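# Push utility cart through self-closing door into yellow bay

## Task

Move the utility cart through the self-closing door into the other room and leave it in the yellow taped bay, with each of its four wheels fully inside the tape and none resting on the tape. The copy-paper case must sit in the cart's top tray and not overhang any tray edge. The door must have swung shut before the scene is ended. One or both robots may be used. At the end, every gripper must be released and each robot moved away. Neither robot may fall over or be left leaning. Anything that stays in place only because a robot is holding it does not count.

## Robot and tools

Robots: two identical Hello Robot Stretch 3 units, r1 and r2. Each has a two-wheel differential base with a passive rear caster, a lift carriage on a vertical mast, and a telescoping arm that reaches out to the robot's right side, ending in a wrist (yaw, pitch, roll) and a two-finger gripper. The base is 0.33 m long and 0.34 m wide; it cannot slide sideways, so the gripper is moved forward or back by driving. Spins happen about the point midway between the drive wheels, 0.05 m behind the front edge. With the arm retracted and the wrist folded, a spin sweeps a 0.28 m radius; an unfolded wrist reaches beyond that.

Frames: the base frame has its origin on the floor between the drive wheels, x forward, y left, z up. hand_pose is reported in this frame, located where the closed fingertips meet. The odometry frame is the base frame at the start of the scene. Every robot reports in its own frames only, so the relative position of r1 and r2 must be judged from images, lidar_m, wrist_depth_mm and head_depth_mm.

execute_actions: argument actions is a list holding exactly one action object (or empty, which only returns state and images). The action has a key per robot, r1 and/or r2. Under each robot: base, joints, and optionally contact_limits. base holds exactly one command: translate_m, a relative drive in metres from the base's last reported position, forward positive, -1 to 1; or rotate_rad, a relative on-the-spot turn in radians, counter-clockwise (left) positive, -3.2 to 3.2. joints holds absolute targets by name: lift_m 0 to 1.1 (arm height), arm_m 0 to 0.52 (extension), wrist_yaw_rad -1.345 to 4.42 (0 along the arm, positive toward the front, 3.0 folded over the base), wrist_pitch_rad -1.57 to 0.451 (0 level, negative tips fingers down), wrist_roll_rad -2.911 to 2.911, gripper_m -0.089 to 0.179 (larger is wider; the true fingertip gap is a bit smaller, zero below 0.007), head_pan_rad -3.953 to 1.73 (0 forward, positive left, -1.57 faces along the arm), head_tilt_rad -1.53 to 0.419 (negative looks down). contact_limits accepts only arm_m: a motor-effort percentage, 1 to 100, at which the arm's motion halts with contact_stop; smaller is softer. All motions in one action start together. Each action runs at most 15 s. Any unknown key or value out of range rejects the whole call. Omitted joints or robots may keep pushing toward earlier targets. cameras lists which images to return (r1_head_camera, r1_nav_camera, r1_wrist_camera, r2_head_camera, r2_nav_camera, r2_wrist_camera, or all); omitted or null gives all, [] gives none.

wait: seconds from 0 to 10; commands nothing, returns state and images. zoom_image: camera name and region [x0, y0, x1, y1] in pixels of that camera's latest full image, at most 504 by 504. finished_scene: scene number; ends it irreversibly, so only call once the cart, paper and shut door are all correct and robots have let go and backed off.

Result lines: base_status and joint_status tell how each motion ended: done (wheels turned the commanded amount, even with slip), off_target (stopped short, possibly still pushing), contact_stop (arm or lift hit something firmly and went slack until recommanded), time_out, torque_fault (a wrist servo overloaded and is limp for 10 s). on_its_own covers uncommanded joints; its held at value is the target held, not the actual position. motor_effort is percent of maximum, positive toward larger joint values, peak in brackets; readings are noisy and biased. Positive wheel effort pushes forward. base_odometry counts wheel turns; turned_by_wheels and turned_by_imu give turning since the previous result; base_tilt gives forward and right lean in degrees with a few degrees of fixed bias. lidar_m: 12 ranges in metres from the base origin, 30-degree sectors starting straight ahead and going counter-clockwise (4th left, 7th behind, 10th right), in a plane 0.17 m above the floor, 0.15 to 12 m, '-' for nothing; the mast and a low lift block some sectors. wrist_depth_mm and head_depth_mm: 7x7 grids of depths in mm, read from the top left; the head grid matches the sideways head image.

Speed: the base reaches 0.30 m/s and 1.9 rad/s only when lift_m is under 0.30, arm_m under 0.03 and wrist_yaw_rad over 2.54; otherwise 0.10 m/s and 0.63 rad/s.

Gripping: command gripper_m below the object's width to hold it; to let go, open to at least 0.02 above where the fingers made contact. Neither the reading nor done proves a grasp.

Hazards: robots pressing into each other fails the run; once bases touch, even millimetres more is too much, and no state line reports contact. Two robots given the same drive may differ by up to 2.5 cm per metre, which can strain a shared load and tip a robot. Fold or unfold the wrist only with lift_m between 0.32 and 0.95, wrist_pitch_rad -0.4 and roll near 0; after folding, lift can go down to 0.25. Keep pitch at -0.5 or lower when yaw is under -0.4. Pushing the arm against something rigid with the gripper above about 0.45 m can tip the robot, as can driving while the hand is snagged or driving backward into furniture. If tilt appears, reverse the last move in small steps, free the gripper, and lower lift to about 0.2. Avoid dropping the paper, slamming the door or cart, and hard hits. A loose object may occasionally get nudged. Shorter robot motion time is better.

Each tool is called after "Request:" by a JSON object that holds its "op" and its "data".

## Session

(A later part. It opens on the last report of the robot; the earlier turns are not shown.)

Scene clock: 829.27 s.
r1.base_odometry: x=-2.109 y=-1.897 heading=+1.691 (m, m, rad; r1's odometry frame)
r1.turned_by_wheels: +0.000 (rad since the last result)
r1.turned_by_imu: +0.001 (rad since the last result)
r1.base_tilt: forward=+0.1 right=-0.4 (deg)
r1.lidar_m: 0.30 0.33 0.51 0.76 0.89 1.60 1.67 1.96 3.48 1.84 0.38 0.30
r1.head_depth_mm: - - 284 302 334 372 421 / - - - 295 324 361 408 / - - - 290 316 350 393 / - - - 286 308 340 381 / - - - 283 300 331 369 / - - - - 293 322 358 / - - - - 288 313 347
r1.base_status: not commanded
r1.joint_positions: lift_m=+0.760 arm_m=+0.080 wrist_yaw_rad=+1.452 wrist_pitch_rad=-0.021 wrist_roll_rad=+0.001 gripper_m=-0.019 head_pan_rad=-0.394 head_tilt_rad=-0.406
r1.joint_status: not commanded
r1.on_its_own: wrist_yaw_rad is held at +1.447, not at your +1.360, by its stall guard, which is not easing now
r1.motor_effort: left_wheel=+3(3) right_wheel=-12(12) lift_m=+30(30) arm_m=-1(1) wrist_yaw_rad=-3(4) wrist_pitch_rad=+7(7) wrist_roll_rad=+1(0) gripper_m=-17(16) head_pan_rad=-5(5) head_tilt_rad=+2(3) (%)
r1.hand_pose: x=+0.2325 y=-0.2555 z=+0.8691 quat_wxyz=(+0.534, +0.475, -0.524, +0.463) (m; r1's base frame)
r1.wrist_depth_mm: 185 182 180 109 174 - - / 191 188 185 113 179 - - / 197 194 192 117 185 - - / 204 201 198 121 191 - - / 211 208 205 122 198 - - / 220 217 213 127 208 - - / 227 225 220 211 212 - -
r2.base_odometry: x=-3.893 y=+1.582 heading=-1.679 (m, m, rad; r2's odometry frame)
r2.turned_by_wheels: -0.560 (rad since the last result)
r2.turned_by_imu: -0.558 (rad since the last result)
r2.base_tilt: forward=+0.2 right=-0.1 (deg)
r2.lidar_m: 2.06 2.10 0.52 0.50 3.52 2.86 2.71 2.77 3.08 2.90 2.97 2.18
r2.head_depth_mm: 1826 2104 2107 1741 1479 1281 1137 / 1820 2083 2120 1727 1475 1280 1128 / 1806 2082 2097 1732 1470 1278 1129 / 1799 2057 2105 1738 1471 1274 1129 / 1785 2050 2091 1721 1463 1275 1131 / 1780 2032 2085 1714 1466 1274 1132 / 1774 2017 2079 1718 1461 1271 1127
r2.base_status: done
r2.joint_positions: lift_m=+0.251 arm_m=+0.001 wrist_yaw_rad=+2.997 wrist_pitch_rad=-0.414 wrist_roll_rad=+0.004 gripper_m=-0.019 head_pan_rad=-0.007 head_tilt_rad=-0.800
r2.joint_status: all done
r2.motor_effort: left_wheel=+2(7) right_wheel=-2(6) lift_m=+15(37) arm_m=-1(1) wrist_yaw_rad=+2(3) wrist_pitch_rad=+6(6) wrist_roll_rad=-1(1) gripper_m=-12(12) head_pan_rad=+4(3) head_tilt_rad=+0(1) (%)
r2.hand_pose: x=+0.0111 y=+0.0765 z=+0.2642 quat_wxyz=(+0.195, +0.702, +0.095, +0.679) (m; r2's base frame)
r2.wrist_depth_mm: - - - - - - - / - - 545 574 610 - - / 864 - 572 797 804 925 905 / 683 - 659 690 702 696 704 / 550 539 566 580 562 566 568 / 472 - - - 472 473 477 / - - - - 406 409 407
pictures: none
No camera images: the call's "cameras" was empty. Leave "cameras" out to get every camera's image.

Request:
{"op": "execute_actions", "data": {"actions": [{"r2":{"base":{"translate_m":0.75}}}], "cameras": []}}

Request:
{"op": "execute_actions", "data": {"actions": [{"r2":{"base":{"rotate_rad":-1.57},"joints":{"head_pan_rad":-1.57,"head_tilt_rad":-0.84}}}], "cameras": []}}

Request:
{"op": "execute_actions", "data": {"actions": [{"r2":{"base":{"translate_m":-0.8}}}], "cameras": []}}

Request:
{"op": "execute_actions", "data": {"actions": [{"r2":{"joints":{"lift_m":0.45}}}], "cameras": []}}

Request:
{"op": "execute_actions", "data": {"actions": [{"r2":{"joints":{"lift_m":0.725,"wrist_yaw_rad":1.5}}}], "cameras": ["r2_nav_camera","r2_head_camera"]}}

Scene clock: 833.83 s.
r1.base_odometry: x=-2.109 y=-1.897 heading=+1.691 (m, m, rad; r1's odometry frame)
r1.turned_by_wheels: +0.000 (rad since the last result)
r1.turned_by_imu: +0.000 (rad since the last result)
r1.base_tilt: forward=+0.1 right=-0.4 (deg)
r1.lidar_m: 0.30 0.33 0.52 0.76 0.89 1.60 1.67 1.96 3.48 1.85 0.38 0.30
r1.head_depth_mm: - - 284 302 334 373 421 / - - - 294 324 361 408 / - - - 290 316 351 394 / - - - 286 308 340 381 / - - - 283 300 330 370 / - - - - 293 322 358 / - - - - 289 313 347
r1.base_status: not commanded
r1.joint_positions: lift_m=+0.760 arm_m=+0.080 wrist_yaw_rad=+1.452 wrist_pitch_rad=-0.021 wrist_roll_rad=+0.001 gripper_m=-0.019 head_pan_rad=-0.394 head_tilt_rad=-0.406
r1.joint_status: not commanded
r1.on_its_own: wrist_yaw_rad is held at +1.447, not at your +1.360, by its stall guard, which is not easing now
r1.motor_effort: left_wheel=+4(3) right_wheel=-12(12) lift_m=+30(30) arm_m=-1(1) wrist_yaw_rad=-4(4) wrist_pitch_rad=+7(8) wrist_roll_rad=+1(0) gripper_m=-17(16) head_pan_rad=-4(4) head_tilt_rad=+2(2) (%)
r1.hand_pose: x=+0.2325 y=-0.2555 z=+0.8691 quat_wxyz=(+0.534, +0.475, -0.524, +0.463) (m; r1's base frame)
r1.wrist_depth_mm: 185 182 179 109 174 - - / 190 188 184 113 179 - - / 197 194 191 117 185 - - / 204 201 198 121 191 - - / 211 209 204 123 197 - - / 219 216 213 127 208 - - / 228 224 220 211 213 - -
r2.base_odometry: x=-3.974 y=+0.836 heading=-1.679 (m, m, rad; r2's odometry frame)
r2.turned_by_wheels: +0.000 (rad since the last result)
r2.turned_by_imu: +0.003 (rad since the last result)
r2.base_tilt: forward=+0.1 right=-0.1 (deg)
r2.lidar_m: 1.31 1.33 1.76 2.98 0.65 0.72 3.46 3.58 3.02 2.86 1.97 1.38
r2.head_depth_mm: 1148 1321 1543 1715 1478 1282 1135 / 1139 1307 1532 1693 1471 1280 1136 / 1138 1307 1518 1674 1478 1282 1129 / 1133 1300 1511 1681 1468 1273 1133 / 1130 1287 1505 1692 1463 1274 1133 / 1122 1286 1496 1677 1471 1276 1129 / 1115 1275 1483 1683 1463 1275 1121
r2.base_status: done
r2.joint_positions: lift_m=+0.251 arm_m=+0.001 wrist_yaw_rad=+2.998 wrist_pitch_rad=-0.414 wrist_roll_rad=+0.004 gripper_m=-0.019 head_pan_rad=-0.007 head_tilt_rad=-0.800
r2.joint_status: not commanded
r2.motor_effort: left_wheel=+1(14) right_wheel=-1(8) lift_m=+15(15) arm_m=-1(2) wrist_yaw_rad=+1(2) wrist_pitch_rad=+6(6) wrist_roll_rad=-1(1) gripper_m=-12(11) head_pan_rad=+2(2) head_tilt_rad=+1(0) (%)
r2.hand_pose: x=+0.0109 y=+0.0765 z=+0.2642 quat_wxyz=(+0.195, +0.702, +0.095, +0.679) (m; r2's base frame)
r2.wrist_depth_mm: 942 - - - - - - / 639 - - - - - - / 803 - 901 902 898 920 934 / 670 - 686 693 684 698 695 / 548 546 579 583 559 567 573 / 479 - - - 475 475 473 / - - - - 409 406 413
pictures: none
No camera images: the call's "cameras" was empty. Leave "cameras" out to get every camera's image.

Scene clock: 835.97 s.
r1.base_odometry: x=-2.109 y=-1.897 heading=+1.691 (m, m, rad; r1's odometry frame)
r1.turned_by_wheels: +0.000 (rad since the last result)
r1.turned_by_imu: +0.000 (rad since the last result)
r1.base_tilt: forward=+0.1 right=-0.4 (deg)
r1.lidar_m: 0.30 0.33 0.52 0.76 0.89 1.60 1.67 1.96 3.50 1.85 0.38 0.30
r1.head_depth_mm: - - 284 302 334 373 421 / - - - 295 324 361 408 / - - - 290 316 350 394 / - - - 286 308 340 381 / - - - 283 300 331 369 / - - - - 293 322 358 / - - - - 288 313 347
r1.base_status: not commanded
r1.joint_positions: lift_m=+0.760 arm_m=+0.080 wrist_yaw_rad=+1.452 wrist_pitch_rad=-0.021 wrist_roll_rad=+0.001 gripper_m=-0.019 head_pan_rad=-0.394 head_tilt_rad=-0.406
r1.joint_status: not commanded
r1.on_its_own: wrist_yaw_rad is held at +1.447, not at your +1.360, by its stall guard, which is not easing now
r1.motor_effort: left_wheel=+3(3) right_wheel=-12(12) lift_m=+30(30) arm_m=-1(1) wrist_yaw_rad=-4(4) wrist_pitch_rad=+7(7) wrist_roll_rad=+0(1) gripper_m=-17(18) head_pan_rad=-4(3) head_tilt_rad=+3(2) (%)
r1.hand_pose: x=+0.2325 y=-0.2555 z=+0.8691 quat_wxyz=(+0.534, +0.475, -0.524, +0.463) (m; r1's base frame)
r1.wrist_depth_mm: 184 181 179 109 174 - - / 191 188 185 113 179 - - / 197 194 191 117 185 - - / 204 200 197 120 192 - - / 211 208 205 123 196 - - / 220 217 211 127 208 - - / 227 224 220 211 213 - -
r2.base_odometry: x=-3.974 y=+0.836 heading=+3.034 (m, m, rad; r2's odometry frame)
r2.turned_by_wheels: -1.570 (rad since the last result)
r2.turned_by_imu: -1.561 (rad since the last result)
r2.base_tilt: forward=+0.2 right=-0.1 (deg)
r2.lidar_m: 2.86 1.99 1.38 1.31 1.33 1.74 2.98 0.65 0.71 3.47 3.55 3.03
r2.head_depth_mm: 3037 2507 2018 1688 1419 1261 1128 / 3049 2511 2013 1679 1443 1266 1123 / 3024 2518 2023 1678 1443 1264 1140 / 3020 2500 2012 1682 1444 1266 1138 / 2985 2509 2009 1677 1440 1268 1120 / 2983 2515 2008 1672 1435 1263 1117 / 2971 2505 2000 1662 1432 1267 1119
r2.base_status: done
r2.joint_positions: lift_m=+0.251 arm_m=+0.001 wrist_yaw_rad=+2.998 wrist_pitch_rad=-0.414 wrist_roll_rad=+0.004 gripper_m=-0.019 head_pan_rad=-1.563 head_tilt_rad=-0.830
r2.joint_status: all done
r2.motor_effort: left_wheel=+2(13) right_wheel=-1(7) lift_m=+15(15) arm_m=-2(1) wrist_yaw_rad=+0(2) wrist_pitch_rad=+6(6) wrist_roll_rad=-2(1) gripper_m=-12(12) head_pan_rad=-4(43) head_tilt_rad=-5(9) (%)
r2.hand_pose: x=+0.0109 y=+0.0765 z=+0.2642 quat_wxyz=(+0.195, +0.702, +0.095, +0.679) (m; r2's base frame)
r2.wrist_depth_mm: - - - - - - - / - - - - - - - / 885 - 900 894 897 924 919 / 678 - 696 683 677 694 690 / 547 544 575 576 560 560 571 / 474 - - - 468 470 478 / - - - - 409 409 411
pictures: none
No camera images: the call's "cameras" was empty. Leave "cameras" out to get every camera's image.

Scene clock: 840.33 s.
r1.base_odometry: x=-2.109 y=-1.897 heading=+1.691 (m, m, rad; r1's odometry frame)
r1.turned_by_wheels: +0.000 (rad since the last result)
r1.turned_by_imu: +0.000 (rad since the last result)
r1.base_tilt: forward=+0.2 right=-0.4 (deg)
r1.lidar_m: 0.30 0.33 0.52 0.76 0.89 1.60 1.67 1.96 3.49 1.84 0.38 0.30
r1.head_depth_mm: - - 284 302 333 373 421 / - - - 295 324 361 407 / - - - 290 315 351 394 / - - - 286 308 340 381 / - - - 283 300 331 368 / - - - - 293 322 358 / - - - - 288 313 347
r1.base_status: not commanded
r1.joint_positions: lift_m=+0.760 arm_m=+0.080 wrist_yaw_rad=+1.452 wrist_pitch_rad=-0.021 wrist_roll_rad=+0.001 gripper_m=-0.019 head_pan_rad=-0.394 head_tilt_rad=-0.406
r1.joint_status: not commanded
r1.on_its_own: wrist_yaw_rad is held at +1.447, not at your +1.360, by its stall guard, which is not easing now
r1.motor_effort: left_wheel=+3(3) right_wheel=-12(12) lift_m=+30(30) arm_m=-1(1) wrist_yaw_rad=-5(4) wrist_pitch_rad=+7(7) wrist_roll_rad=+0(1) gripper_m=-17(18) head_pan_rad=-4(4) head_tilt_rad=+2(3) (%)
r1.hand_pose: x=+0.2325 y=-0.2555 z=+0.8691 quat_wxyz=(+0.534, +0.475, -0.524, +0.463) (m; r1's base frame)
r1.wrist_depth_mm: 185 182 180 109 174 - - / 191 188 185 113 179 - - / 196 194 191 116 185 - - / 204 201 198 120 191 - - / 211 208 204 123 197 - - / 219 216 212 127 207 - - / 227 224 219 211 213 - -
r2.base_odometry: x=-3.178 y=+0.751 heading=+3.034 (m, m, rad; r2's odometry frame)
r2.turned_by_wheels: +0.000 (rad since the last result)
r2.turned_by_imu: -0.002 (rad since the last result)
r2.base_tilt: forward=+0.2 right=-0.1 (deg)
r2.lidar_m: 3.66 1.92 1.33 1.25 1.28 1.66 2.17 2.22 0.44 0.42 0.43 3.90
r2.head_depth_mm: 570 550 719 666 899 1241 1122 / 571 477 584 654 916 1159 1127 / 566 493 570 625 917 1163 1147 / 565 547 644 664 917 1155 1140 / 573 614 718 662 917 1155 1120 / 2908 875 776 662 912 1155 1122 / 2998 899 772 661 895 1219 1125
r2.base_status: done
r2.joint_positions: lift_m=+0.251 arm_m=+0.001 wrist_yaw_rad=+2.998 wrist_pitch_rad=-0.414 wrist_roll_rad=+0.004 gripper_m=-0.019 head_pan_rad=-1.563 head_tilt_rad=-0.830
r2.joint_status: not commanded
r2.motor_effort: left_wheel=+1(7) right_wheel=-1(8) lift_m=+15(15) arm_m=-2(1) wrist_yaw_rad=+2(2) wrist_pitch_rad=+6(6) wrist_roll_rad=-1(1) gripper_m=-12(11) head_pan_rad=-3(3) head_tilt_rad=-5(5) (%)
r2.hand_pose: x=+0.0109 y=+0.0765 z=+0.2642 quat_wxyz=(+0.195, +0.702, +0.095, +0.679) (m; r2's base frame)
r2.wrist_depth_mm: - - - - - - - / - - - - - - - / 871 - 905 900 904 886 908 / 677 - 684 682 689 692 699 / 552 536 568 580 558 557 559 / 474 - - - 473 474 473 / - - - - 406 408 407
pictures: none
No camera images: the call's "cameras" was empty. Leave "cameras" out to get every camera's image.

Scene clock: 843.00 s.
r1.base_odometry: x=-2.109 y=-1.897 heading=+1.691 (m, m, rad; r1's odometry frame)
r1.turned_by_wheels: +0.000 (rad since the last result)
r1.turned_by_imu: +0.000 (rad since the last result)
r1.base_tilt: forward=+0.1 right=-0.4 (deg)
r1.lidar_m: 0.30 0.33 0.52 0.76 0.89 1.61 1.67 1.96 3.50 1.84 0.38 0.30
r1.head_depth_mm: - - 284 302 334 372 421 / - - - 295 324 361 407 / - - - 290 316 350 393 / - - - 286 308 340 381 / - - - 283 300 330 369 / - - - - 293 321 358 / - - - - 288 313 347
r1.base_status: not commanded
r1.joint_positions: lift_m=+0.760 arm_m=+0.080 wrist_yaw_rad=+1.452 wrist_pitch_rad=-0.021 wrist_roll_rad=+0.001 gripper_m=-0.019 head_pan_rad=-0.394 head_tilt_rad=-0.406
r1.joint_status: not commanded
r1.on_its_own: wrist_yaw_rad is held at +1.447, not at your +1.360, by its stall guard, which is not easing now
r1.motor_effort: left_wheel=+3(3) right_wheel=-12(12) lift_m=+30(30) arm_m=-1(1) wrist_yaw_rad=-5(5) wrist_pitch_rad=+7(7) wrist_roll_rad=+0(1) gripper_m=-17(17) head_pan_rad=-4(4) head_tilt_rad=+1(2) (%)
r1.hand_pose: x=+0.2325 y=-0.2555 z=+0.8691 quat_wxyz=(+0.534, +0.475, -0.524, +0.463) (m; r1's base frame)
r1.wrist_depth_mm: 185 182 179 109 174 - - / 191 188 185 113 179 - - / 197 194 191 117 185 - - / 204 200 198 120 191 - - / 210 207 205 123 197 - - / 219 216 212 127 207 - - / 227 224 220 212 213 - -
r2.base_odometry: x=-3.178 y=+0.751 heading=+3.034 (m, m, rad; r2's odometry frame)
r2.turned_by_wheels: +0.000 (rad since the last result)
r2.turned_by_imu: +0.001 (rad since the last result)
r2.base_tilt: forward=+0.1 right=-0.1 (deg)
r2.lidar_m: 3.64 1.91 1.32 1.25 1.28 1.66 2.17 2.21 0.44 0.42 0.43 3.90
r2.head_depth_mm: 571 550 718 667 900 1238 1121 / 570 477 584 654 917 1160 1141 / 565 492 570 624 917 1160 1161 / 566 546 643 663 915 1160 1167 / 573 613 716 662 915 1158 1118 / 2897 877 775 661 917 1153 1121 / 3049 903 774 661 893 1214 1119
r2.base_status: not commanded
r2.joint_positions: lift_m=+0.449 arm_m=+0.001 wrist_yaw_rad=+2.998 wrist_pitch_rad=-0.414 wrist_roll_rad=+0.004 gripper_m=-0.019 head_pan_rad=-1.563 head_tilt_rad=-0.830
r2.joint_status: all done
r2.motor_effort: left_wheel=+2(2) right_wheel=-1(1) lift_m=+48(50) arm_m=-1(1) wrist_yaw_rad=+3(2) wrist_pitch_rad=+6(6) wrist_roll_rad=-2(2) gripper_m=-12(12) head_pan_rad=-4(4) head_tilt_rad=-4(5) (%)
r2.hand_pose: x=+0.0109 y=+0.0765 z=+0.4628 quat_wxyz=(+0.195, +0.702, +0.095, +0.679) (m; r2's base frame)
r2.wrist_depth_mm: - - - - - - - / - - - - - - - / - - - - - - - / - - - - - - - / 850 825 885 894 855 859 856 / 708 718 - - 708 723 722 / 619 613 606 610 611 619 624
pictures: none
No camera images: the call's "cameras" was empty. Leave "cameras" out to get every camera's image.

Scene clock: 846.33 s.
r1.base_odometry: x=-2.109 y=-1.897 heading=+1.691 (m, m, rad; r1's odometry frame)
r1.turned_by_wheels: +0.000 (rad since the last result)
r1.turned_by_imu: +0.000 (rad since the last result)
r1.base_tilt: forward=+0.1 right=-0.4 (deg)
r1.lidar_m: 0.30 0.33 0.52 0.76 0.89 1.60 1.67 1.96 3.48 1.84 0.38 0.30
r1.head_depth_mm: - - 284 302 334 372 422 / - - - 295 324 362 408 / - - - 290 316 351 393 / - - - 286 308 340 381 / - - - 283 300 330 369 / - - - - 293 322 357 / - - - - 288 313 347
r1.base_status: not commanded
r1.joint_positions: lift_m=+0.760 arm_m=+0.080 wrist_yaw_rad=+1.452 wrist_pitch_rad=-0.021 wrist_roll_rad=+0.001 gripper_m=-0.019 head_pan_rad=-0.394 head_tilt_rad=-0.406
r1.joint_status: not commanded
r1.on_its_own: wrist_yaw_rad is held at +1.447, not at your +1.360, by its stall guard, which is not easing now
r1.motor_effort: left_wheel=+3(3) right_wheel=-12(13) lift_m=+30(30) arm_m=-1(1) wrist_yaw_rad=-5(5) wrist_pitch_rad=+7(7) wrist_roll_rad=+1(0) gripper_m=-17(17) head_pan_rad=-4(4) head_tilt_rad=+3(2) (%)
r1.hand_pose: x=+0.2325 y=-0.2555 z=+0.8691 quat_wxyz=(+0.534, +0.475, -0.524, +0.463) (m; r1's base frame)
r1.wrist_depth_mm: 184 183 179 109 174 - - / 191 188 185 113 179 - - / 196 194 191 117 185 - - / 204 201 197 121 192 - - / 211 208 205 123 198 - - / 219 215 212 127 208 - - / 228 224 219 210 212 - -
r2.base_odometry: x=-3.178 y=+0.751 heading=+3.034 (m, m, rad; r2's odometry frame)
r2.turned_by_wheels: +0.000 (rad since the last result)
r2.turned_by_imu: +0.001 (rad since the last result)
r2.base_tilt: forward=+0.2 right=-0.1 (deg)
r2.lidar_m: 3.67 1.92 1.32 1.25 1.27 1.66 2.17 2.21 0.44 0.42 0.43 3.90
r2.head_depth_mm: 570 550 720 665 902 1293 - / 569 478 584 654 916 1159 1090 / 566 492 570 624 915 - 1087 / 566 547 643 664 916 1158 1088 / 571 612 717 663 914 1136 1081 / 2914 875 775 661 915 1145 1084 / 3003 903 774 661 895 1238 1103
r2.base_status: not commanded
r2.joint_positions: lift_m=+0.724 arm_m=+0.001 wrist_yaw_rad=+1.503 wrist_pitch_rad=-0.415 wrist_roll_rad=+0.003 gripper_m=-0.019 head_pan_rad=-1.563 head_tilt_rad=-0.830
r2.joint_status: all done
r2.motor_effort: left_wheel=+1(2) right_wheel=-1(1) lift_m=+48(50) arm_m=-1(1) wrist_yaw_rad=-4(5) wrist_pitch_rad=+6(6) wrist_roll_rad=-1(1) gripper_m=-12(12) head_pan_rad=-3(3) head_tilt_rad=-5(4) (%)
r2.hand_pose: x=+0.2029 y=-0.1615 z=+0.7378 quat_wxyz=(+0.605, +0.579, -0.407, +0.365) (m; r2's base frame)
r2.wrist_depth_mm: - - - - - - 264 / - - - - - - - / - - - - - - - / - - - - - - 290 / - - - - - - - / - - - - - - 420 / 895 909 888 912 924 406 412
pictures: r2_head_camera (sideways: a quarter turn clockwise sets it upright), r2_nav_camera (sideways: a quarter turn counterclockwise sets it upright)
camera_calibration (this result's frames):
r2_head_camera: T_world_to_cam=[[-0.0362004, 0.771483, -0.63522, 0.846197], [0.999021, 0.044107, -0.00336438, -0.000893143], [0.0254221, -0.63472, -0.772324, 0.968799], [0, 0, 0, 1]] pos_world=[0.006896, -0.0378709, 1.28574]
r2_nav_camera: T_world_to_cam=[[0.00446782, -0.737333, 0.675514, -0.831991], [-0.999968, 0.00118833, 0.00791082, 0.0471943], [-0.00663564, -0.675528, -0.737305, 0.910009], [0, 0, 0, 1]] pos_world=[0.0569485, 0.00122567, 1.2326]
Images, in order (width x height): r2_head_camera 896x504, r2_nav_camera 672x504.

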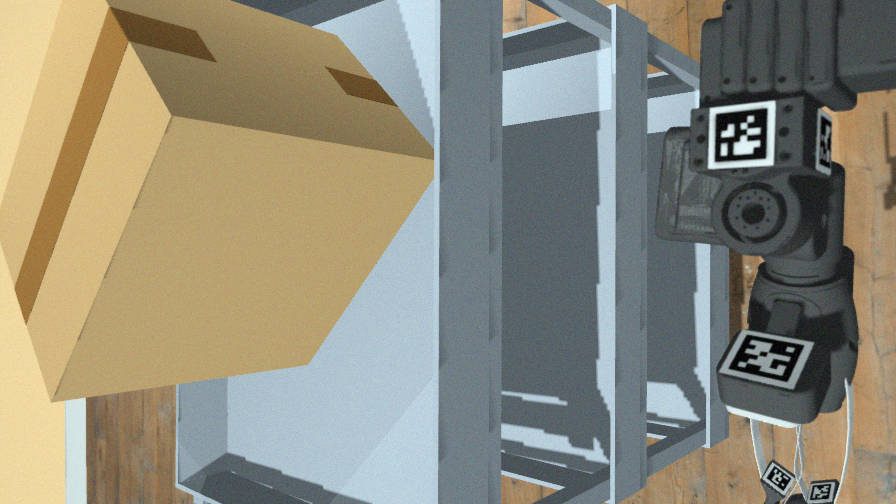

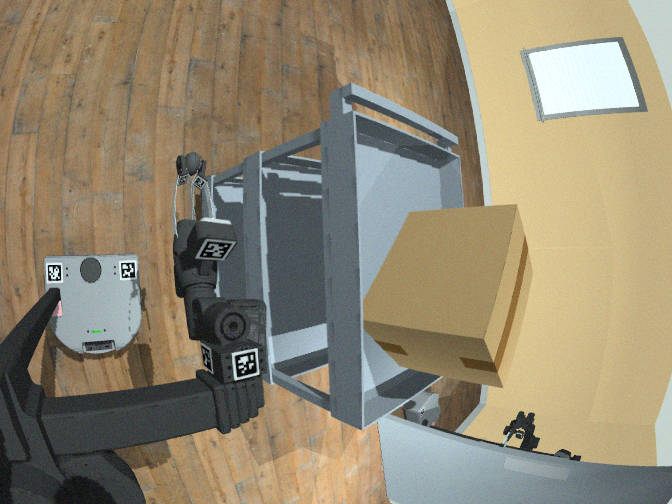

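Request:
{"op": "execute_actions", "data": {"actions": [{"r2":{"joints":{"wrist_pitch_rad":0,"wrist_yaw_rad":0.5}}}], "cameras": []}}

Request:
{"op": "execute_actions", "data": {"actions": [{"r2":{"joints":{"arm_m":0.22},"contact_limits":{"arm_m":24}}}], "cameras": ["r2_head_camera"]}}

Scene clock: 848.07 s.
r1.base_odometry: x=-2.109 y=-1.897 heading=+1.691 (m, m, rad; r1's odometry frame)
r1.turned_by_wheels: +0.000 (rad since the last result)
r1.turned_by_imu: +0.000 (rad since the last result)
r1.base_tilt: forward=+0.1 right=-0.4 (deg)
r1.lidar_m: 0.30 0.33 0.51 0.76 0.89 1.60 1.67 1.96 3.50 1.84 0.37 0.30
r1.head_depth_mm: - - 284 302 334 372 421 / - - - 295 324 361 407 / - - - 290 316 350 393 / - - - 286 308 340 381 / - - - 283 300 331 369 / - - - - 293 322 358 / - - - - 289 313 347
r1.base_status: not commanded
r1.joint_positions: lift_m=+0.760 arm_m=+0.080 wrist_yaw_rad=+1.452 wrist_pitch_rad=-0.021 wrist_roll_rad=+0.001 gripper_m=-0.019 head_pan_rad=-0.394 head_tilt_rad=-0.406
r1.joint_status: not commanded
r1.on_its_own: wrist_yaw_rad is held at +1.447, not at your +1.360, by its stall guard, which is not easing now
r1.motor_effort: left_wheel=+3(3) right_wheel=-12(12) lift_m=+30(30) arm_m=-1(1) wrist_yaw_rad=-6(5) wrist_pitch_rad=+7(7) wrist_roll_rad=+1(1) gripper_m=-17(17) head_pan_rad=-4(5) head_tilt_rad=+3(3) (%)
r1.hand_pose: x=+0.2325 y=-0.2555 z=+0.8691 quat_wxyz=(+0.534, +0.475, -0.524, +0.463) (m; r1's base frame)
r1.wrist_depth_mm: 185 182 180 109 174 - - / 190 189 186 113 180 - - / 196 194 190 117 185 - - / 203 202 198 120 191 - - / 211 208 204 123 197 - - / 220 216 212 127 208 - - / 227 224 220 212 211 - -
r2.base_odometry: x=-3.178 y=+0.751 heading=+3.034 (m, m, rad; r2's odometry frame)
r2.turned_by_wheels: +0.000 (rad since the last result)
r2.turned_by_imu: +0.000 (rad since the last result)
r2.base_tilt: forward=+0.1 right=-0.1 (deg)
r2.lidar_m: 3.66 1.92 1.33 1.25 1.28 1.66 2.17 2.22 0.44 0.42 0.43 3.90
r2.head_depth_mm: 570 550 720 666 898 1288 - / 569 477 584 654 917 1156 - / 566 492 570 626 916 1159 1090 / 566 547 643 664 937 - 1105 / 573 614 718 663 917 1167 1118 / 2921 875 775 662 913 1161 1121 / 2994 898 773 660 896 1214 1122
r2.base_status: not commanded
r2.joint_positions: lift_m=+0.724 arm_m=+0.001 wrist_yaw_rad=+0.503 wrist_pitch_rad=-0.026 wrist_roll_rad=+0.003 gripper_m=-0.019 head_pan_rad=-1.563 head_tilt_rad=-0.830
r2.joint_status: all done
r2.motor_effort: left_wheel=+2(2) right_wheel=-1(1) lift_m=+48(48) arm_m=-2(1) wrist_yaw_rad=-4(5) wrist_pitch_rad=+11(11) wrist_roll_rad=-1(1) gripper_m=-12(11) head_pan_rad=-4(3) head_tilt_rad=-5(5) (%)
r2.hand_pose: x=+0.1017 y=-0.3700 z=+0.8322 quat_wxyz=(+0.686, +0.185, -0.683, +0.166) (m; r2's base frame)
r2.wrist_depth_mm: - - - - 376 271 212 / - - - - 389 277 216 / - - - - 393 281 217 / - 272 238 207 190 169 200 / - 285 244 205 187 168 152 / - 326 - - 191 172 156 / - - - 627 589 180 160
pictures: none
No camera images: the call's "cameras" was empty. Leave "cameras" out to get every camera's image.

Scene clock: 850.93 s.
r1.base_odometry: x=-2.109 y=-1.897 heading=+1.691 (m, m, rad; r1's odometry frame)
r1.turned_by_wheels: +0.000 (rad since the last result)
r1.turned_by_imu: +0.000 (rad since the last result)
r1.base_tilt: forward=+0.1 right=-0.4 (deg)
r1.lidar_m: 0.30 0.33 0.52 0.76 0.89 1.61 1.67 1.96 3.47 1.55 0.38 0.30
r1.head_depth_mm: - - 284 303 334 373 420 / - - - 295 324 361 407 / - - - 290 316 350 394 / - - - 286 307 340 381 / - - - 283 300 331 369 / - - - - 293 321 358 / - - - - 288 313 347
r1.base_status: not commanded
r1.joint_positions: lift_m=+0.760 arm_m=+0.080 wrist_yaw_rad=+1.452 wrist_pitch_rad=-0.021 wrist_roll_rad=+0.001 gripper_m=-0.019 head_pan_rad=-0.394 head_tilt_rad=-0.406
r1.joint_status: not commanded
r1.on_its_own: wrist_yaw_rad is held at +1.447, not at your +1.360, by its stall guard, which is not easing now
r1.motor_effort: left_wheel=+3(3) right_wheel=-12(12) lift_m=+30(30) arm_m=-1(1) wrist_yaw_rad=-4(5) wrist_pitch_rad=+7(7) wrist_roll_rad=+1(0) gripper_m=-17(17) head_pan_rad=-4(4) head_tilt_rad=+2(1) (%)
r1.hand_pose: x=+0.2325 y=-0.2555 z=+0.8691 quat_wxyz=(+0.534, +0.475, -0.524, +0.463) (m; r1's base frame)
r1.wrist_depth_mm: 184 183 180 109 174 - - / 190 188 184 113 179 - - / 197 194 191 117 185 - - / 204 201 198 121 191 - - / 211 208 204 123 197 - - / 219 216 212 127 209 - - / 228 224 219 211 213 - -
r2.base_odometry: x=-3.178 y=+0.751 heading=+3.034 (m, m, rad; r2's odometry frame)
r2.turned_by_wheels: +0.000 (rad since the last result)
r2.turned_by_imu: +0.027 (rad since the last result)
r2.base_tilt: forward=+0.2 right=-0.1 (deg)
r2.lidar_m: 3.66 1.86 1.32 1.25 1.28 1.70 2.18 2.23 0.51 0.52 0.66 3.87
r2.head_depth_mm: 571 627 738 644 1449 - - / 567 598 707 - 937 1183 1123 / 589 604 669 - 1091 1197 1123 / 672 768 777 - 1221 1246 1122 / 3036 968 799 1040 1301 1258 1126 / 3013 909 798 1064 1329 1255 1121 / 2999 859 847 1595 1433 1259 1120
r2.base_status: not commanded
r2.joint_positions: lift_m=+0.724 arm_m=+0.220 wrist_yaw_rad=+0.570 wrist_pitch_rad=-0.026 wrist_roll_rad=+0.003 gripper_m=-0.019 head_pan_rad=-1.564 head_tilt_rad=-0.830
r2.joint_status: all done
r2.on_its_own: wrist_yaw_rad is held at +0.562, not at your +0.500, by its stall guard, which is not easing now
r2.motor_effort: left_wheel=+2(10) right_wheel=-2(25) lift_m=+47(47) arm_m=+5(12) wrist_yaw_rad=-11(78) wrist_pitch_rad=+11(14) wrist_roll_rad=-1(1) gripper_m=-13(19) head_pan_rad=-4(4) head_tilt_rad=-5(6) (%)
r2.contact_limits: arm_m 24 (drawing in: default 14, maximum 24; extending or still: default 22, maximum 35)
r2.hand_pose: x=+0.1166 y=-0.5796 z=+0.8324 quat_wxyz=(+0.680, +0.208, -0.677, +0.190) (m; r2's base frame)
r2.wrist_depth_mm: - - - - - 330 199 / - - - - - 328 196 / - - - - 645 326 197 / - - 301 208 505 324 195 / - - 368 175 138 109 96 / - - - - 141 110 90 / - - - - 140 112 91
pictures: r2_head_camera (sideways: a quarter turn clockwise sets it upright)
camera_calibration (this result's frames):
r2_head_camera: T_world_to_cam=[[-0.0359678, 0.771781, -0.63487, 0.845739], [0.999035, 0.0438046, -0.0033478, -0.000914808], [0.0252265, -0.634377, -0.772612, 0.969174], [0, 0, 0, 1]] pos_world=[0.00688442, -0.0378639, 1.28573]
Images, in order (width x height): r2_head_camera 896x504.

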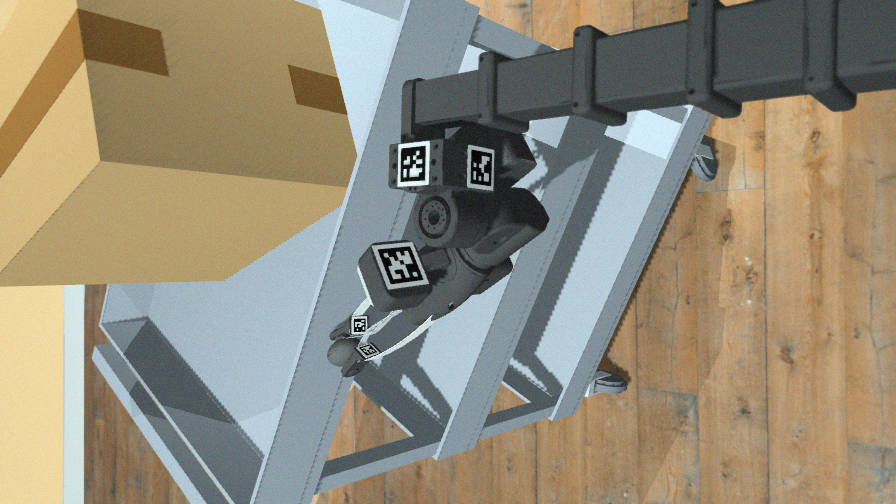

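Request:
{"op": "execute_actions", "data": {"actions": [{"r2":{"joints":{"arm_m":0.0}}}], "cameras": []}}

Request:
{"op": "execute_actions", "data": {"actions": [{"r2":{"base":{"translate_m":-0.25}}}], "cameras": []}}

Request:
{"op": "execute_actions", "data": {"actions": [{"r2":{"joints":{"arm_m":0.28},"contact_limits":{"arm_m":24}}}], "cameras": ["r2_head_camera"]}}

Scene clock: 854.00 s.
r1.base_odometry: x=-2.109 y=-1.897 heading=+1.691 (m, m, rad; r1's odometry frame)
r1.turned_by_wheels: +0.000 (rad since the last result)
r1.turned_by_imu: +0.000 (rad since the last result)
r1.base_tilt: forward=+0.1 right=-0.4 (deg)
r1.lidar_m: 0.30 0.33 0.51 0.76 0.89 1.60 1.67 1.96 3.47 1.55 0.38 0.31
r1.head_depth_mm: - - 284 302 334 373 421 / - - - 295 324 361 407 / - - - 290 316 351 394 / - - - 286 308 340 381 / - - - 283 300 331 369 / - - - - 293 322 358 / - - - - 288 313 347
r1.base_status: not commanded
r1.joint_positions: lift_m=+0.760 arm_m=+0.080 wrist_yaw_rad=+1.452 wrist_pitch_rad=-0.021 wrist_roll_rad=+0.001 gripper_m=-0.019 head_pan_rad=-0.394 head_tilt_rad=-0.406
r1.joint_status: not commanded
r1.on_its_own: wrist_yaw_rad is held at +1.447, not at your +1.360, by its stall guard, which is not easing now
r1.motor_effort: left_wheel=+3(3) right_wheel=-13(12) lift_m=+30(30) arm_m=-1(1) wrist_yaw_rad=-5(5) wrist_pitch_rad=+7(7) wrist_roll_rad=+1(1) gripper_m=-18(17) head_pan_rad=-4(4) head_tilt_rad=+2(3) (%)
r1.hand_pose: x=+0.2325 y=-0.2555 z=+0.8691 quat_wxyz=(+0.534, +0.475, -0.524, +0.463) (m; r1's base frame)
r1.wrist_depth_mm: 185 182 179 109 174 - - / 191 189 185 113 180 - - / 197 194 191 117 185 - - / 204 201 197 121 191 - - / 212 209 205 123 197 - - / 220 216 212 127 208 - - / 228 225 220 211 212 - -
r2.base_odometry: x=-3.178 y=+0.751 heading=+3.034 (m, m, rad; r2's odometry frame)
r2.turned_by_wheels: +0.000 (rad since the last result)
r2.turned_by_imu: +0.001 (rad since the last result)
r2.base_tilt: forward=+0.1 right=-0.1 (deg)
r2.lidar_m: 3.66 1.85 1.32 1.25 1.28 1.70 2.18 2.24 0.51 0.51 0.66 3.85
r2.head_depth_mm: 571 627 738 643 1385 1314 - / 568 598 705 999 934 1160 - / 588 605 669 1020 977 1180 1086 / 669 769 757 1041 1225 - 1092 / 3014 969 735 1065 1274 1219 1124 / 3025 904 771 1064 1355 1261 1116 / 2992 859 846 1592 1442 1261 1121
r2.base_status: not commanded
r2.joint_positions: lift_m=+0.724 arm_m=+0.001 wrist_yaw_rad=+0.564 wrist_pitch_rad=-0.025 wrist_roll_rad=+0.003 gripper_m=-0.019 head_pan_rad=-1.564 head_tilt_rad=-0.830
r2.joint_status: all done
r2.on_its_own: wrist_yaw_rad is held at +0.562, not at your +0.500, by its stall guard, which is not easing now
r2.motor_effort: left_wheel=+0(2) right_wheel=+0(2) lift_m=+47(47) arm_m=-2(2) wrist_yaw_rad=-2(11) wrist_pitch_rad=+11(11) wrist_roll_rad=-1(1) gripper_m=-12(13) head_pan_rad=-2(4) head_tilt_rad=-4(4) (%)
r2.hand_pose: x=+0.1151 y=-0.3621 z=+0.8325 quat_wxyz=(+0.681, +0.206, -0.677, +0.188) (m; r2's base frame)
r2.wrist_depth_mm: - - - - - 517 313 / - - - - - 510 313 / - - - - 752 466 311 / - - - 541 380 298 246 / - - - - - 307 251 / - - - - 804 791 690 / - - - 626 638 642 611
pictures: none
No camera images: the call's "cameras" was empty. Leave "cameras" out to get every camera's image.

Scene clock: 857.90 s.
r1.base_odometry: x=-2.109 y=-1.897 heading=+1.691 (m, m, rad; r1's odometry frame)
r1.turned_by_wheels: +0.000 (rad since the last result)
r1.turned_by_imu: +0.000 (rad since the last result)
r1.base_tilt: forward=+0.1 right=-0.4 (deg)
r1.lidar_m: 0.30 0.33 0.52 0.76 0.89 1.60 1.67 1.96 3.48 1.55 0.38 0.31
r1.head_depth_mm: - - 284 302 334 373 421 / - - - 295 325 361 408 / - - - 290 316 350 393 / - - - 286 308 340 381 / - - - 283 300 331 369 / - - - - 293 322 357 / - - - - 289 313 348
r1.base_status: not commanded
r1.joint_positions: lift_m=+0.760 arm_m=+0.080 wrist_yaw_rad=+1.452 wrist_pitch_rad=-0.021 wrist_roll_rad=+0.001 gripper_m=-0.019 head_pan_rad=-0.394 head_tilt_rad=-0.406
r1.joint_status: not commanded
r1.on_its_own: wrist_yaw_rad is held at +1.447, not at your +1.360, by its stall guard, which is not easing now
r1.motor_effort: left_wheel=+3(3) right_wheel=-12(12) lift_m=+30(30) arm_m=-1(1) wrist_yaw_rad=-5(5) wrist_pitch_rad=+7(7) wrist_roll_rad=+1(1) gripper_m=-17(17) head_pan_rad=-4(4) head_tilt_rad=+3(2) (%)
r1.hand_pose: x=+0.2325 y=-0.2555 z=+0.8691 quat_wxyz=(+0.534, +0.475, -0.524, +0.463) (m; r1's base frame)
r1.wrist_depth_mm: 184 183 179 109 174 - - / 191 188 185 113 180 - - / 197 193 191 117 185 - - / 203 201 197 121 191 - - / 211 209 205 123 197 - - / 219 217 212 127 208 - - / 228 224 219 211 212 - -
r2.base_odometry: x=-2.930 y=+0.724 heading=+3.034 (m, m, rad; r2's odometry frame)
r2.turned_by_wheels: +0.000 (rad since the last result)
r2.turned_by_imu: +0.000 (rad since the last result)
r2.base_tilt: forward=+0.2 right=-0.1 (deg)
r2.lidar_m: 3.91 1.84 1.30 1.24 1.27 1.68 1.92 1.97 1.74 0.45 0.52 4.13
r2.head_depth_mm: 3019 2500 2009 1686 1443 1313 - / 3036 2496 1961 1677 1442 1311 - / 3070 908 823 1124 1381 1313 1090 / 593 653 735 693 934 - 1098 / 577 625 715 682 942 1216 1117 / 562 602 678 1014 1220 1257 1121 / 589 804 773 1037 1297 1257 1119
r2.base_status: done
r2.joint_positions: lift_m=+0.724 arm_m=+0.001 wrist_yaw_rad=+0.564 wrist_pitch_rad=-0.025 wrist_roll_rad=+0.003 gripper_m=-0.019 head_pan_rad=-1.564 head_tilt_rad=-0.830
r2.joint_status: not commanded
r2.on_its_own: wrist_yaw_rad is held at +0.562, not at your +0.500, by its stall guard, which is not easing now
r2.motor_effort: left_wheel=+0(6) right_wheel=+1(3) lift_m=+47(46) arm_m=-1(2) wrist_yaw_rad=-2(2) wrist_pitch_rad=+11(11) wrist_roll_rad=-1(1) gripper_m=-12(12) head_pan_rad=-2(3) head_tilt_rad=-5(4) (%)
r2.hand_pose: x=+0.1151 y=-0.3621 z=+0.8325 quat_wxyz=(+0.681, +0.206, -0.677, +0.188) (m; r2's base frame)
r2.wrist_depth_mm: - - - - 362 347 - / - - - - 366 357 - / - - 765 801 380 367 - / - - 601 347 254 210 279 / - - - 342 259 211 304 / - - - - 786 220 - / - - 654 650 647 240 588
pictures: none
No camera images: the call's "cameras" was empty. Leave "cameras" out to get every camera's image.

Scene clock: 861.17 s.
r1.base_odometry: x=-2.109 y=-1.897 heading=+1.691 (m, m, rad; r1's odometry frame)
r1.turned_by_wheels: +0.000 (rad since the last result)
r1.turned_by_imu: +0.000 (rad since the last result)
r1.base_tilt: forward=+0.1 right=-0.4 (deg)
r1.lidar_m: 0.30 0.33 0.51 0.76 0.89 1.60 1.67 1.96 3.50 1.39 0.38 0.30
r1.head_depth_mm: - - 284 302 334 373 421 / - - - 295 324 361 407 / - - - 290 316 350 394 / - - - 286 308 340 381 / - - - 283 300 330 369 / - - - - 293 321 358 / - - - - 289 313 347
r1.base_status: not commanded
r1.joint_positions: lift_m=+0.760 arm_m=+0.080 wrist_yaw_rad=+1.452 wrist_pitch_rad=-0.021 wrist_roll_rad=+0.001 gripper_m=-0.019 head_pan_rad=-0.394 head_tilt_rad=-0.406
r1.joint_status: not commanded
r1.on_its_own: wrist_yaw_rad is held at +1.447, not at your +1.360, by its stall guard, which is not easing now
r1.motor_effort: left_wheel=+3(4) right_wheel=-12(12) lift_m=+30(30) arm_m=-1(1) wrist_yaw_rad=-5(5) wrist_pitch_rad=+7(7) wrist_roll_rad=+1(1) gripper_m=-17(17) head_pan_rad=-4(5) head_tilt_rad=+1(3) (%)
r1.hand_pose: x=+0.2325 y=-0.2555 z=+0.8691 quat_wxyz=(+0.534, +0.475, -0.524, +0.463) (m; r1's base frame)
r1.wrist_depth_mm: 184 182 179 109 174 - - / 191 188 186 113 179 - - / 197 194 191 117 185 - - / 203 201 197 121 191 - - / 211 208 205 123 197 - - / 219 215 213 127 208 - - / 228 225 220 211 212 - -
r2.base_odometry: x=-2.930 y=+0.724 heading=+3.034 (m, m, rad; r2's odometry frame)
r2.turned_by_wheels: +0.000 (rad since the last result)
r2.turned_by_imu: +0.065 (rad since the last result)
r2.base_tilt: forward=+0.1 right=-0.1 (deg)
r2.lidar_m: 3.91 1.72 1.28 1.24 1.29 1.79 1.93 2.01 0.88 0.57 0.74 4.03
r2.head_depth_mm: 3033 2353 2031 1680 1446 - - / 2933 941 1095 - 1417 1240 1131 / 662 760 800 970 1328 1264 1123 / 651 737 799 986 1273 1257 1123 / 651 749 772 1094 1352 1258 1123 / 1123 967 1176 1143 1380 1259 1122 / 3025 961 1210 1364 1436 1256 1119
r2.base_status: not commanded
r2.joint_positions: lift_m=+0.724 arm_m=+0.279 wrist_yaw_rad=+0.574 wrist_pitch_rad=-0.028 wrist_roll_rad=+0.003 gripper_m=-0.019 head_pan_rad=-1.564 head_tilt_rad=-0.830
r2.joint_status: all done
r2.on_its_own: wrist_yaw_rad is held at +0.562, not at your +0.500, by its stall guard, which is not easing now; wrist_yaw_rad is at rest, and its effort (-14) is outside its rest range (-12 to +12)
r2.motor_effort: left_wheel=+2(9) right_wheel=-2(16) lift_m=+47(47) arm_m=+4(11) wrist_yaw_rad=-14(88) wrist_pitch_rad=+12(14) wrist_roll_rad=-1(1) gripper_m=-13(21) head_pan_rad=-3(3) head_tilt_rad=-4(5) (%)
r2.contact_limits: arm_m 24 (drawing in: default 14, maximum 24; extending or still: default 22, maximum 35)
r2.hand_pose: x=+0.1172 y=-0.6391 z=+0.8319 quat_wxyz=(+0.680, +0.210, -0.676, +0.190) (m; r2's base frame)
r2.wrist_depth_mm: - - - - 199 188 178 / - - - - 204 193 182 / - - - 679 212 198 187 / - - 373 209 213 204 192 / - - - 174 131 102 192 / - - - - 134 100 80 / - - 600 617 132 102 81
pictures: r2_head_camera (sideways: a quarter turn clockwise sets it upright)
camera_calibration (this result's frames):
r2_head_camera: T_world_to_cam=[[-0.0359678, 0.771782, -0.63487, 0.845739], [0.999035, 0.0438048, -0.0033478, -0.000914811], [0.0252265, -0.634377, -0.772612, 0.969174], [0, 0, 0, 1]] pos_world=[0.00688443, -0.0378639, 1.28573]
Images, in order (width x height): r2_head_camera 896x504.

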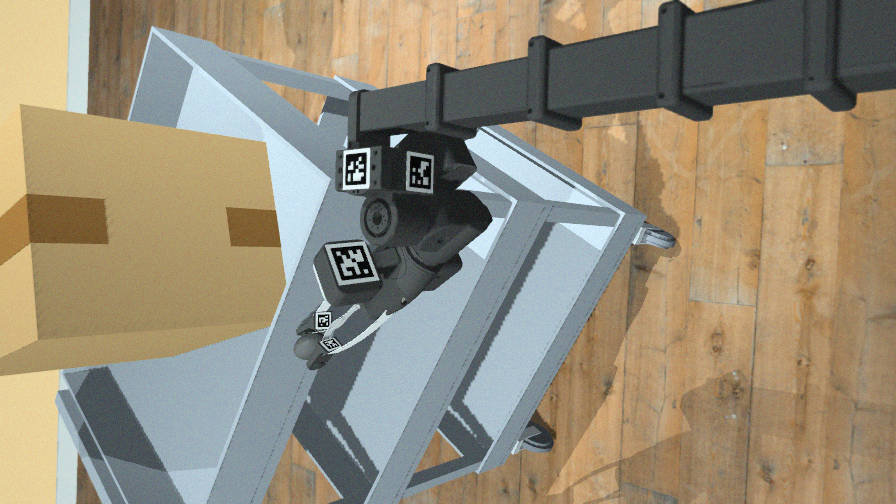

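Request:
{"op": "execute_actions", "data": {"actions": [{"r2":{"joints":{"arm_m":0.0}}}], "cameras": []}}

Request:
{"op": "execute_actions", "data": {"actions": [{"r2":{"base":{"translate_m":-0.13}}}], "cameras": ["r2_head_camera"]}}

Scene clock: 864.90 s.
r1.base_odometry: x=-2.109 y=-1.897 heading=+1.691 (m, m, rad; r1's odometry frame)
r1.turned_by_wheels: +0.000 (rad since the last result)
r1.turned_by_imu: +0.000 (rad since the last result)
r1.base_tilt: forward=+0.1 right=-0.4 (deg)
r1.lidar_m: 0.30 0.33 0.52 0.76 0.89 1.60 1.67 1.96 3.52 1.39 0.38 0.30
r1.head_depth_mm: - - 284 302 334 373 421 / - - - 295 325 361 408 / - - - 290 316 350 394 / - - - 286 308 340 381 / - - - 283 300 330 369 / - - - - 293 322 358 / - - - - 288 313 347
r1.base_status: not commanded
r1.joint_positions: lift_m=+0.760 arm_m=+0.080 wrist_yaw_rad=+1.452 wrist_pitch_rad=-0.021 wrist_roll_rad=+0.001 gripper_m=-0.019 head_pan_rad=-0.394 head_tilt_rad=-0.406
r1.joint_status: not commanded
r1.on_its_own: wrist_yaw_rad is held at +1.447, not at your +1.360, by its stall guard, which is not easing now
r1.motor_effort: left_wheel=+3(3) right_wheel=-12(12) lift_m=+30(30) arm_m=-2(1) wrist_yaw_rad=-4(4) wrist_pitch_rad=+7(7) wrist_roll_rad=+0(0) gripper_m=-16(17) head_pan_rad=-4(4) head_tilt_rad=+2(2) (%)
r1.hand_pose: x=+0.2325 y=-0.2555 z=+0.8691 quat_wxyz=(+0.534, +0.475, -0.524, +0.463) (m; r1's base frame)
r1.wrist_depth_mm: 185 182 180 109 174 - - / 191 188 184 113 179 - - / 197 194 191 117 186 - - / 204 201 198 120 191 - - / 211 208 205 123 197 - - / 219 216 212 127 208 - - / 228 224 219 212 213 - -
r2.base_odometry: x=-2.930 y=+0.724 heading=+3.034 (m, m, rad; r2's odometry frame)
r2.turned_by_wheels: +0.000 (rad since the last result)
r2.turned_by_imu: +0.001 (rad since the last result)
r2.base_tilt: forward=+0.2 right=-0.1 (deg)
r2.lidar_m: 3.90 1.72 1.27 1.24 1.29 1.79 1.93 2.01 0.88 0.57 0.74 4.05
r2.head_depth_mm: 3042 2359 2039 1684 1442 1309 - / 2925 940 1143 1563 1440 1307 - / 662 759 778 991 1330 1305 1091 / 651 738 750 1065 1252 - 1098 / 649 749 786 1088 1347 1219 1118 / 1127 965 1175 1146 1409 1259 1121 / 3018 965 1203 1367 1432 1260 1119
r2.base_status: not commanded
r2.joint_positions: lift_m=+0.724 arm_m=+0.001 wrist_yaw_rad=+0.564 wrist_pitch_rad=-0.025 wrist_roll_rad=+0.003 gripper_m=-0.019 head_pan_rad=-1.564 head_tilt_rad=-0.830
r2.joint_status: all done
r2.on_its_own: wrist_yaw_rad is held at +0.562, not at your +0.500, by its stall guard, which is not easing now
r2.motor_effort: left_wheel=+1(2) right_wheel=+0(3) lift_m=+46(47) arm_m=-2(3) wrist_yaw_rad=-2(14) wrist_pitch_rad=+11(12) wrist_roll_rad=-1(1) gripper_m=-12(12) head_pan_rad=-4(3) head_tilt_rad=-4(5) (%)
r2.hand_pose: x=+0.1151 y=-0.3621 z=+0.8325 quat_wxyz=(+0.681, +0.206, -0.677, +0.188) (m; r2's base frame)
r2.wrist_depth_mm: - - - - - 416 396 / - - - - - 427 408 / - - - 827 606 430 412 / - - - - 453 341 276 / - - - - - 913 281 / - - - - 828 783 296 / - - - 952 642 650 593
pictures: none
No camera images: the call's "cameras" was empty. Leave "cameras" out to get every camera's image.

Scene clock: 867.67 s.
r1.base_odometry: x=-2.109 y=-1.897 heading=+1.691 (m, m, rad; r1's odometry frame)
r1.turned_by_wheels: +0.000 (rad since the last result)
r1.turned_by_imu: +0.000 (rad since the last result)
r1.base_tilt: forward=+0.1 right=-0.3 (deg)
r1.lidar_m: 0.30 0.33 0.52 0.76 0.89 1.60 1.67 1.96 3.52 1.39 0.37 0.30
r1.head_depth_mm: - - 284 302 334 373 421 / - - - 295 324 361 408 / - - - 290 316 351 394 / - - - 286 308 340 380 / - - - 283 300 331 369 / - - - - 293 322 358 / - - - - 288 313 347
r1.base_status: not commanded
r1.joint_positions: lift_m=+0.760 arm_m=+0.080 wrist_yaw_rad=+1.452 wrist_pitch_rad=-0.021 wrist_roll_rad=+0.001 gripper_m=-0.019 head_pan_rad=-0.394 head_tilt_rad=-0.406
r1.joint_status: not commanded
r1.on_its_own: wrist_yaw_rad is held at +1.447, not at your +1.360, by its stall guard, which is not easing now
r1.motor_effort: left_wheel=+3(3) right_wheel=-12(12) lift_m=+30(30) arm_m=-1(1) wrist_yaw_rad=-5(4) wrist_pitch_rad=+7(7) wrist_roll_rad=+0(0) gripper_m=-17(17) head_pan_rad=-5(4) head_tilt_rad=+4(2) (%)
r1.hand_pose: x=+0.2325 y=-0.2555 z=+0.8691 quat_wxyz=(+0.534, +0.475, -0.524, +0.463) (m; r1's base frame)
r1.wrist_depth_mm: 185 182 179 109 174 - - / 190 188 184 113 179 - - / 197 194 191 117 185 - - / 204 201 198 120 191 - - / 212 208 204 123 197 - - / 219 215 213 127 209 - - / 228 225 220 211 213 - -
r2.base_odometry: x=-2.800 y=+0.710 heading=+3.034 (m, m, rad; r2's odometry frame)
r2.turned_by_wheels: +0.000 (rad since the last result)
r2.turned_by_imu: +0.000 (rad since the last result)
r2.base_tilt: forward=+0.2 right=-0.1 (deg)
r2.lidar_m: 4.04 1.73 1.28 1.24 1.29 1.80 1.80 1.87 1.68 0.57 0.65 4.17
r2.head_depth_mm: 3034 2531 2012 1685 1451 1305 - / 3024 2425 2016 1689 1443 1314 - / 3025 938 1188 1433 1440 1306 1090 / 698 806 822 1093 1355 - 1098 / 658 754 732 935 1242 1217 1123 / 653 733 764 1089 1358 1261 1118 / 653 933 1177 1147 1411 1256 1115
r2.base_status: done
r2.joint_positions: lift_m=+0.724 arm_m=+0.001 wrist_yaw_rad=+0.564 wrist_pitch_rad=-0.025 wrist_roll_rad=+0.003 gripper_m=-0.019 head_pan_rad=-1.564 head_tilt_rad=-0.830
r2.joint_status: not commanded
r2.on_its_own: wrist_yaw_rad is held at +0.562, not at your +0.500, by its stall guard, which is not easing now
r2.motor_effort: left_wheel=+0(7) right_wheel=+1(4) lift_m=+46(46) arm_m=-1(1) wrist_yaw_rad=-2(2) wrist_pitch_rad=+11(11) wrist_roll_rad=-1(1) gripper_m=-12(12) head_pan_rad=-3(4) head_tilt_rad=-4(5) (%)
r2.hand_pose: x=+0.1151 y=-0.3621 z=+0.8325 quat_wxyz=(+0.681, +0.206, -0.677, +0.188) (m; r2's base frame)
r2.wrist_depth_mm: - - - - 478 448 - / - - - - 489 469 - / - - - 914 491 473 - / - - - 577 361 359 484 / - - - - 965 - - / - - - - 785 794 - / - - - 632 380 637 656
pictures: r2_head_camera (sideways: a quarter turn clockwise sets it upright)
camera_calibration (this result's frames):
r2_head_camera: T_world_to_cam=[[-0.0359678, 0.771781, -0.63487, 0.845739], [0.999035, 0.0438046, -0.0033478, -0.000914806], [0.0252265, -0.634377, -0.772612, 0.969174], [0, 0, 0, 1]] pos_world=[0.00688442, -0.0378639, 1.28573]
Images, in order (width x height): r2_head_camera 896x504.

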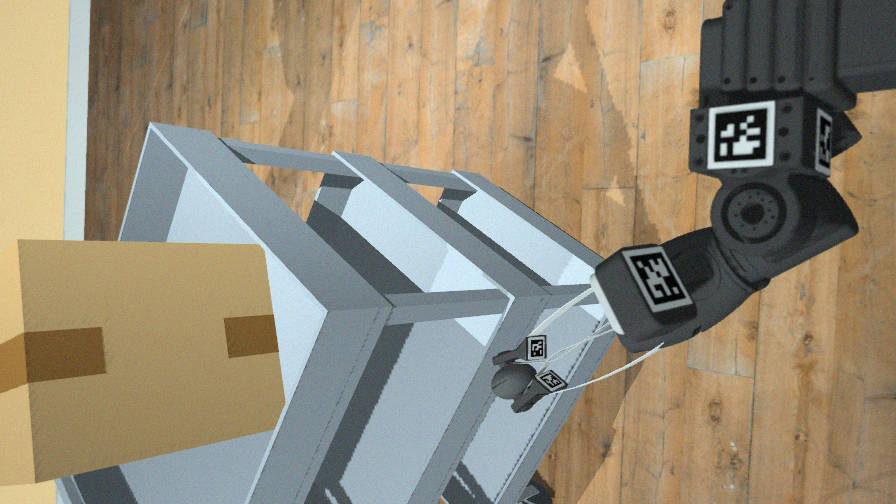

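Request:
{"op": "execute_actions", "data": {"actions": [{"r2":{"joints":{"arm_m":0.33},"contact_limits":{"arm_m":24}}}], "cameras": ["r2_head_camera"]}}

Scene clock: 871.67 s.
r1.base_odometry: x=-2.109 y=-1.897 heading=+1.691 (m, m, rad; r1's odometry frame)
r1.turned_by_wheels: +0.000 (rad since the last result)
r1.turned_by_imu: +0.000 (rad since the last result)
r1.base_tilt: forward=+0.1 right=-0.4 (deg)
r1.lidar_m: 0.30 0.33 0.52 0.76 0.89 1.60 1.67 1.96 3.49 1.28 0.38 0.30
r1.head_depth_mm: - - 284 302 334 373 421 / - - - 295 325 362 408 / - - - 290 316 350 394 / - - - 286 307 340 381 / - - - 283 300 331 369 / - - - - 293 322 358 / - - - - 288 313 347
r1.base_status: not commanded
r1.joint_positions: lift_m=+0.760 arm_m=+0.080 wrist_yaw_rad=+1.452 wrist_pitch_rad=-0.021 wrist_roll_rad=+0.001 gripper_m=-0.019 head_pan_rad=-0.394 head_tilt_rad=-0.406
r1.joint_status: not commanded
r1.on_its_own: wrist_yaw_rad is held at +1.447, not at your +1.360, by its stall guard, which is not easing now
r1.motor_effort: left_wheel=+3(3) right_wheel=-12(12) lift_m=+30(30) arm_m=-1(1) wrist_yaw_rad=-5(4) wrist_pitch_rad=+7(7) wrist_roll_rad=+0(1) gripper_m=-17(16) head_pan_rad=-4(4) head_tilt_rad=+2(2) (%)
r1.hand_pose: x=+0.2325 y=-0.2555 z=+0.8691 quat_wxyz=(+0.534, +0.475, -0.524, +0.463) (m; r1's base frame)
r1.wrist_depth_mm: 185 182 180 109 174 - - / 191 188 185 113 179 - - / 197 194 191 117 185 - - / 204 201 198 121 191 - - / 211 208 204 123 197 - - / 219 216 212 127 208 - - / 228 224 220 211 213 - -
r2.base_odometry: x=-2.800 y=+0.710 heading=+3.034 (m, m, rad; r2's odometry frame)
r2.turned_by_wheels: +0.000 (rad since the last result)
r2.turned_by_imu: +0.010 (rad since the last result)
r2.base_tilt: forward=+0.1 right=-0.1 (deg)
r2.lidar_m: 4.01 1.71 1.28 1.24 1.30 1.81 1.80 1.89 1.67 0.66 0.80 4.16
r2.head_depth_mm: 3047 2524 2008 1680 1452 - - / 3019 2283 2044 - 1428 1241 1127 / 1026 884 1242 1449 1439 1262 1124 / 737 851 754 1045 1329 1261 1121 / 717 811 1176 1145 1355 1260 1119 / 779 866 1235 1388 1405 1256 1121 / 1131 963 1238 1456 1441 1265 1120
r2.base_status: not commanded
r2.joint_positions: lift_m=+0.724 arm_m=+0.330 wrist_yaw_rad=+0.569 wrist_pitch_rad=-0.026 wrist_roll_rad=+0.003 gripper_m=-0.019 head_pan_rad=-1.564 head_tilt_rad=-0.830
r2.joint_status: all done
r2.on_its_own: wrist_yaw_rad is held at +0.562, not at your +0.500, by its stall guard, which is not easing now
r2.motor_effort: left_wheel=+1(11) right_wheel=-1(21) lift_m=+47(46) arm_m=+5(12) wrist_yaw_rad=-8(88) wrist_pitch_rad=+11(13) wrist_roll_rad=-1(1) gripper_m=-12(20) head_pan_rad=-4(3) head_tilt_rad=-5(4) (%)
r2.contact_limits: arm_m 24 (drawing in: default 14, maximum 24; extending or still: default 22, maximum 35)
r2.hand_pose: x=+0.1162 y=-0.6899 z=+0.8322 quat_wxyz=(+0.681, +0.208, -0.677, +0.189) (m; r2's base frame)
r2.wrist_depth_mm: - - - - 247 233 225 / - - - - 254 242 231 / - - 685 678 261 248 238 / - - 336 205 265 255 243 / - - 594 178 136 107 91 / - - - - 138 105 85 / - - 631 625 135 107 86
pictures: r2_head_camera (sideways: a quarter turn clockwise sets it upright)
camera_calibration (this result's frames):
r2_head_camera: T_world_to_cam=[[-0.0359678, 0.771781, -0.63487, 0.845739], [0.999035, 0.0438048, -0.0033478, -0.000914808], [0.0252265, -0.634377, -0.772612, 0.969174], [0, 0, 0, 1]] pos_world=[0.00688443, -0.0378639, 1.28573]
Images, in order (width x height): r2_head_camera 896x504.

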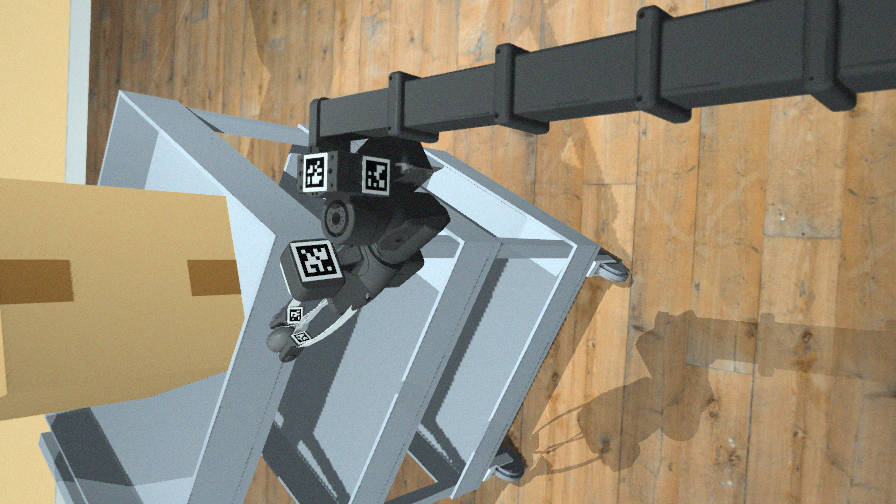

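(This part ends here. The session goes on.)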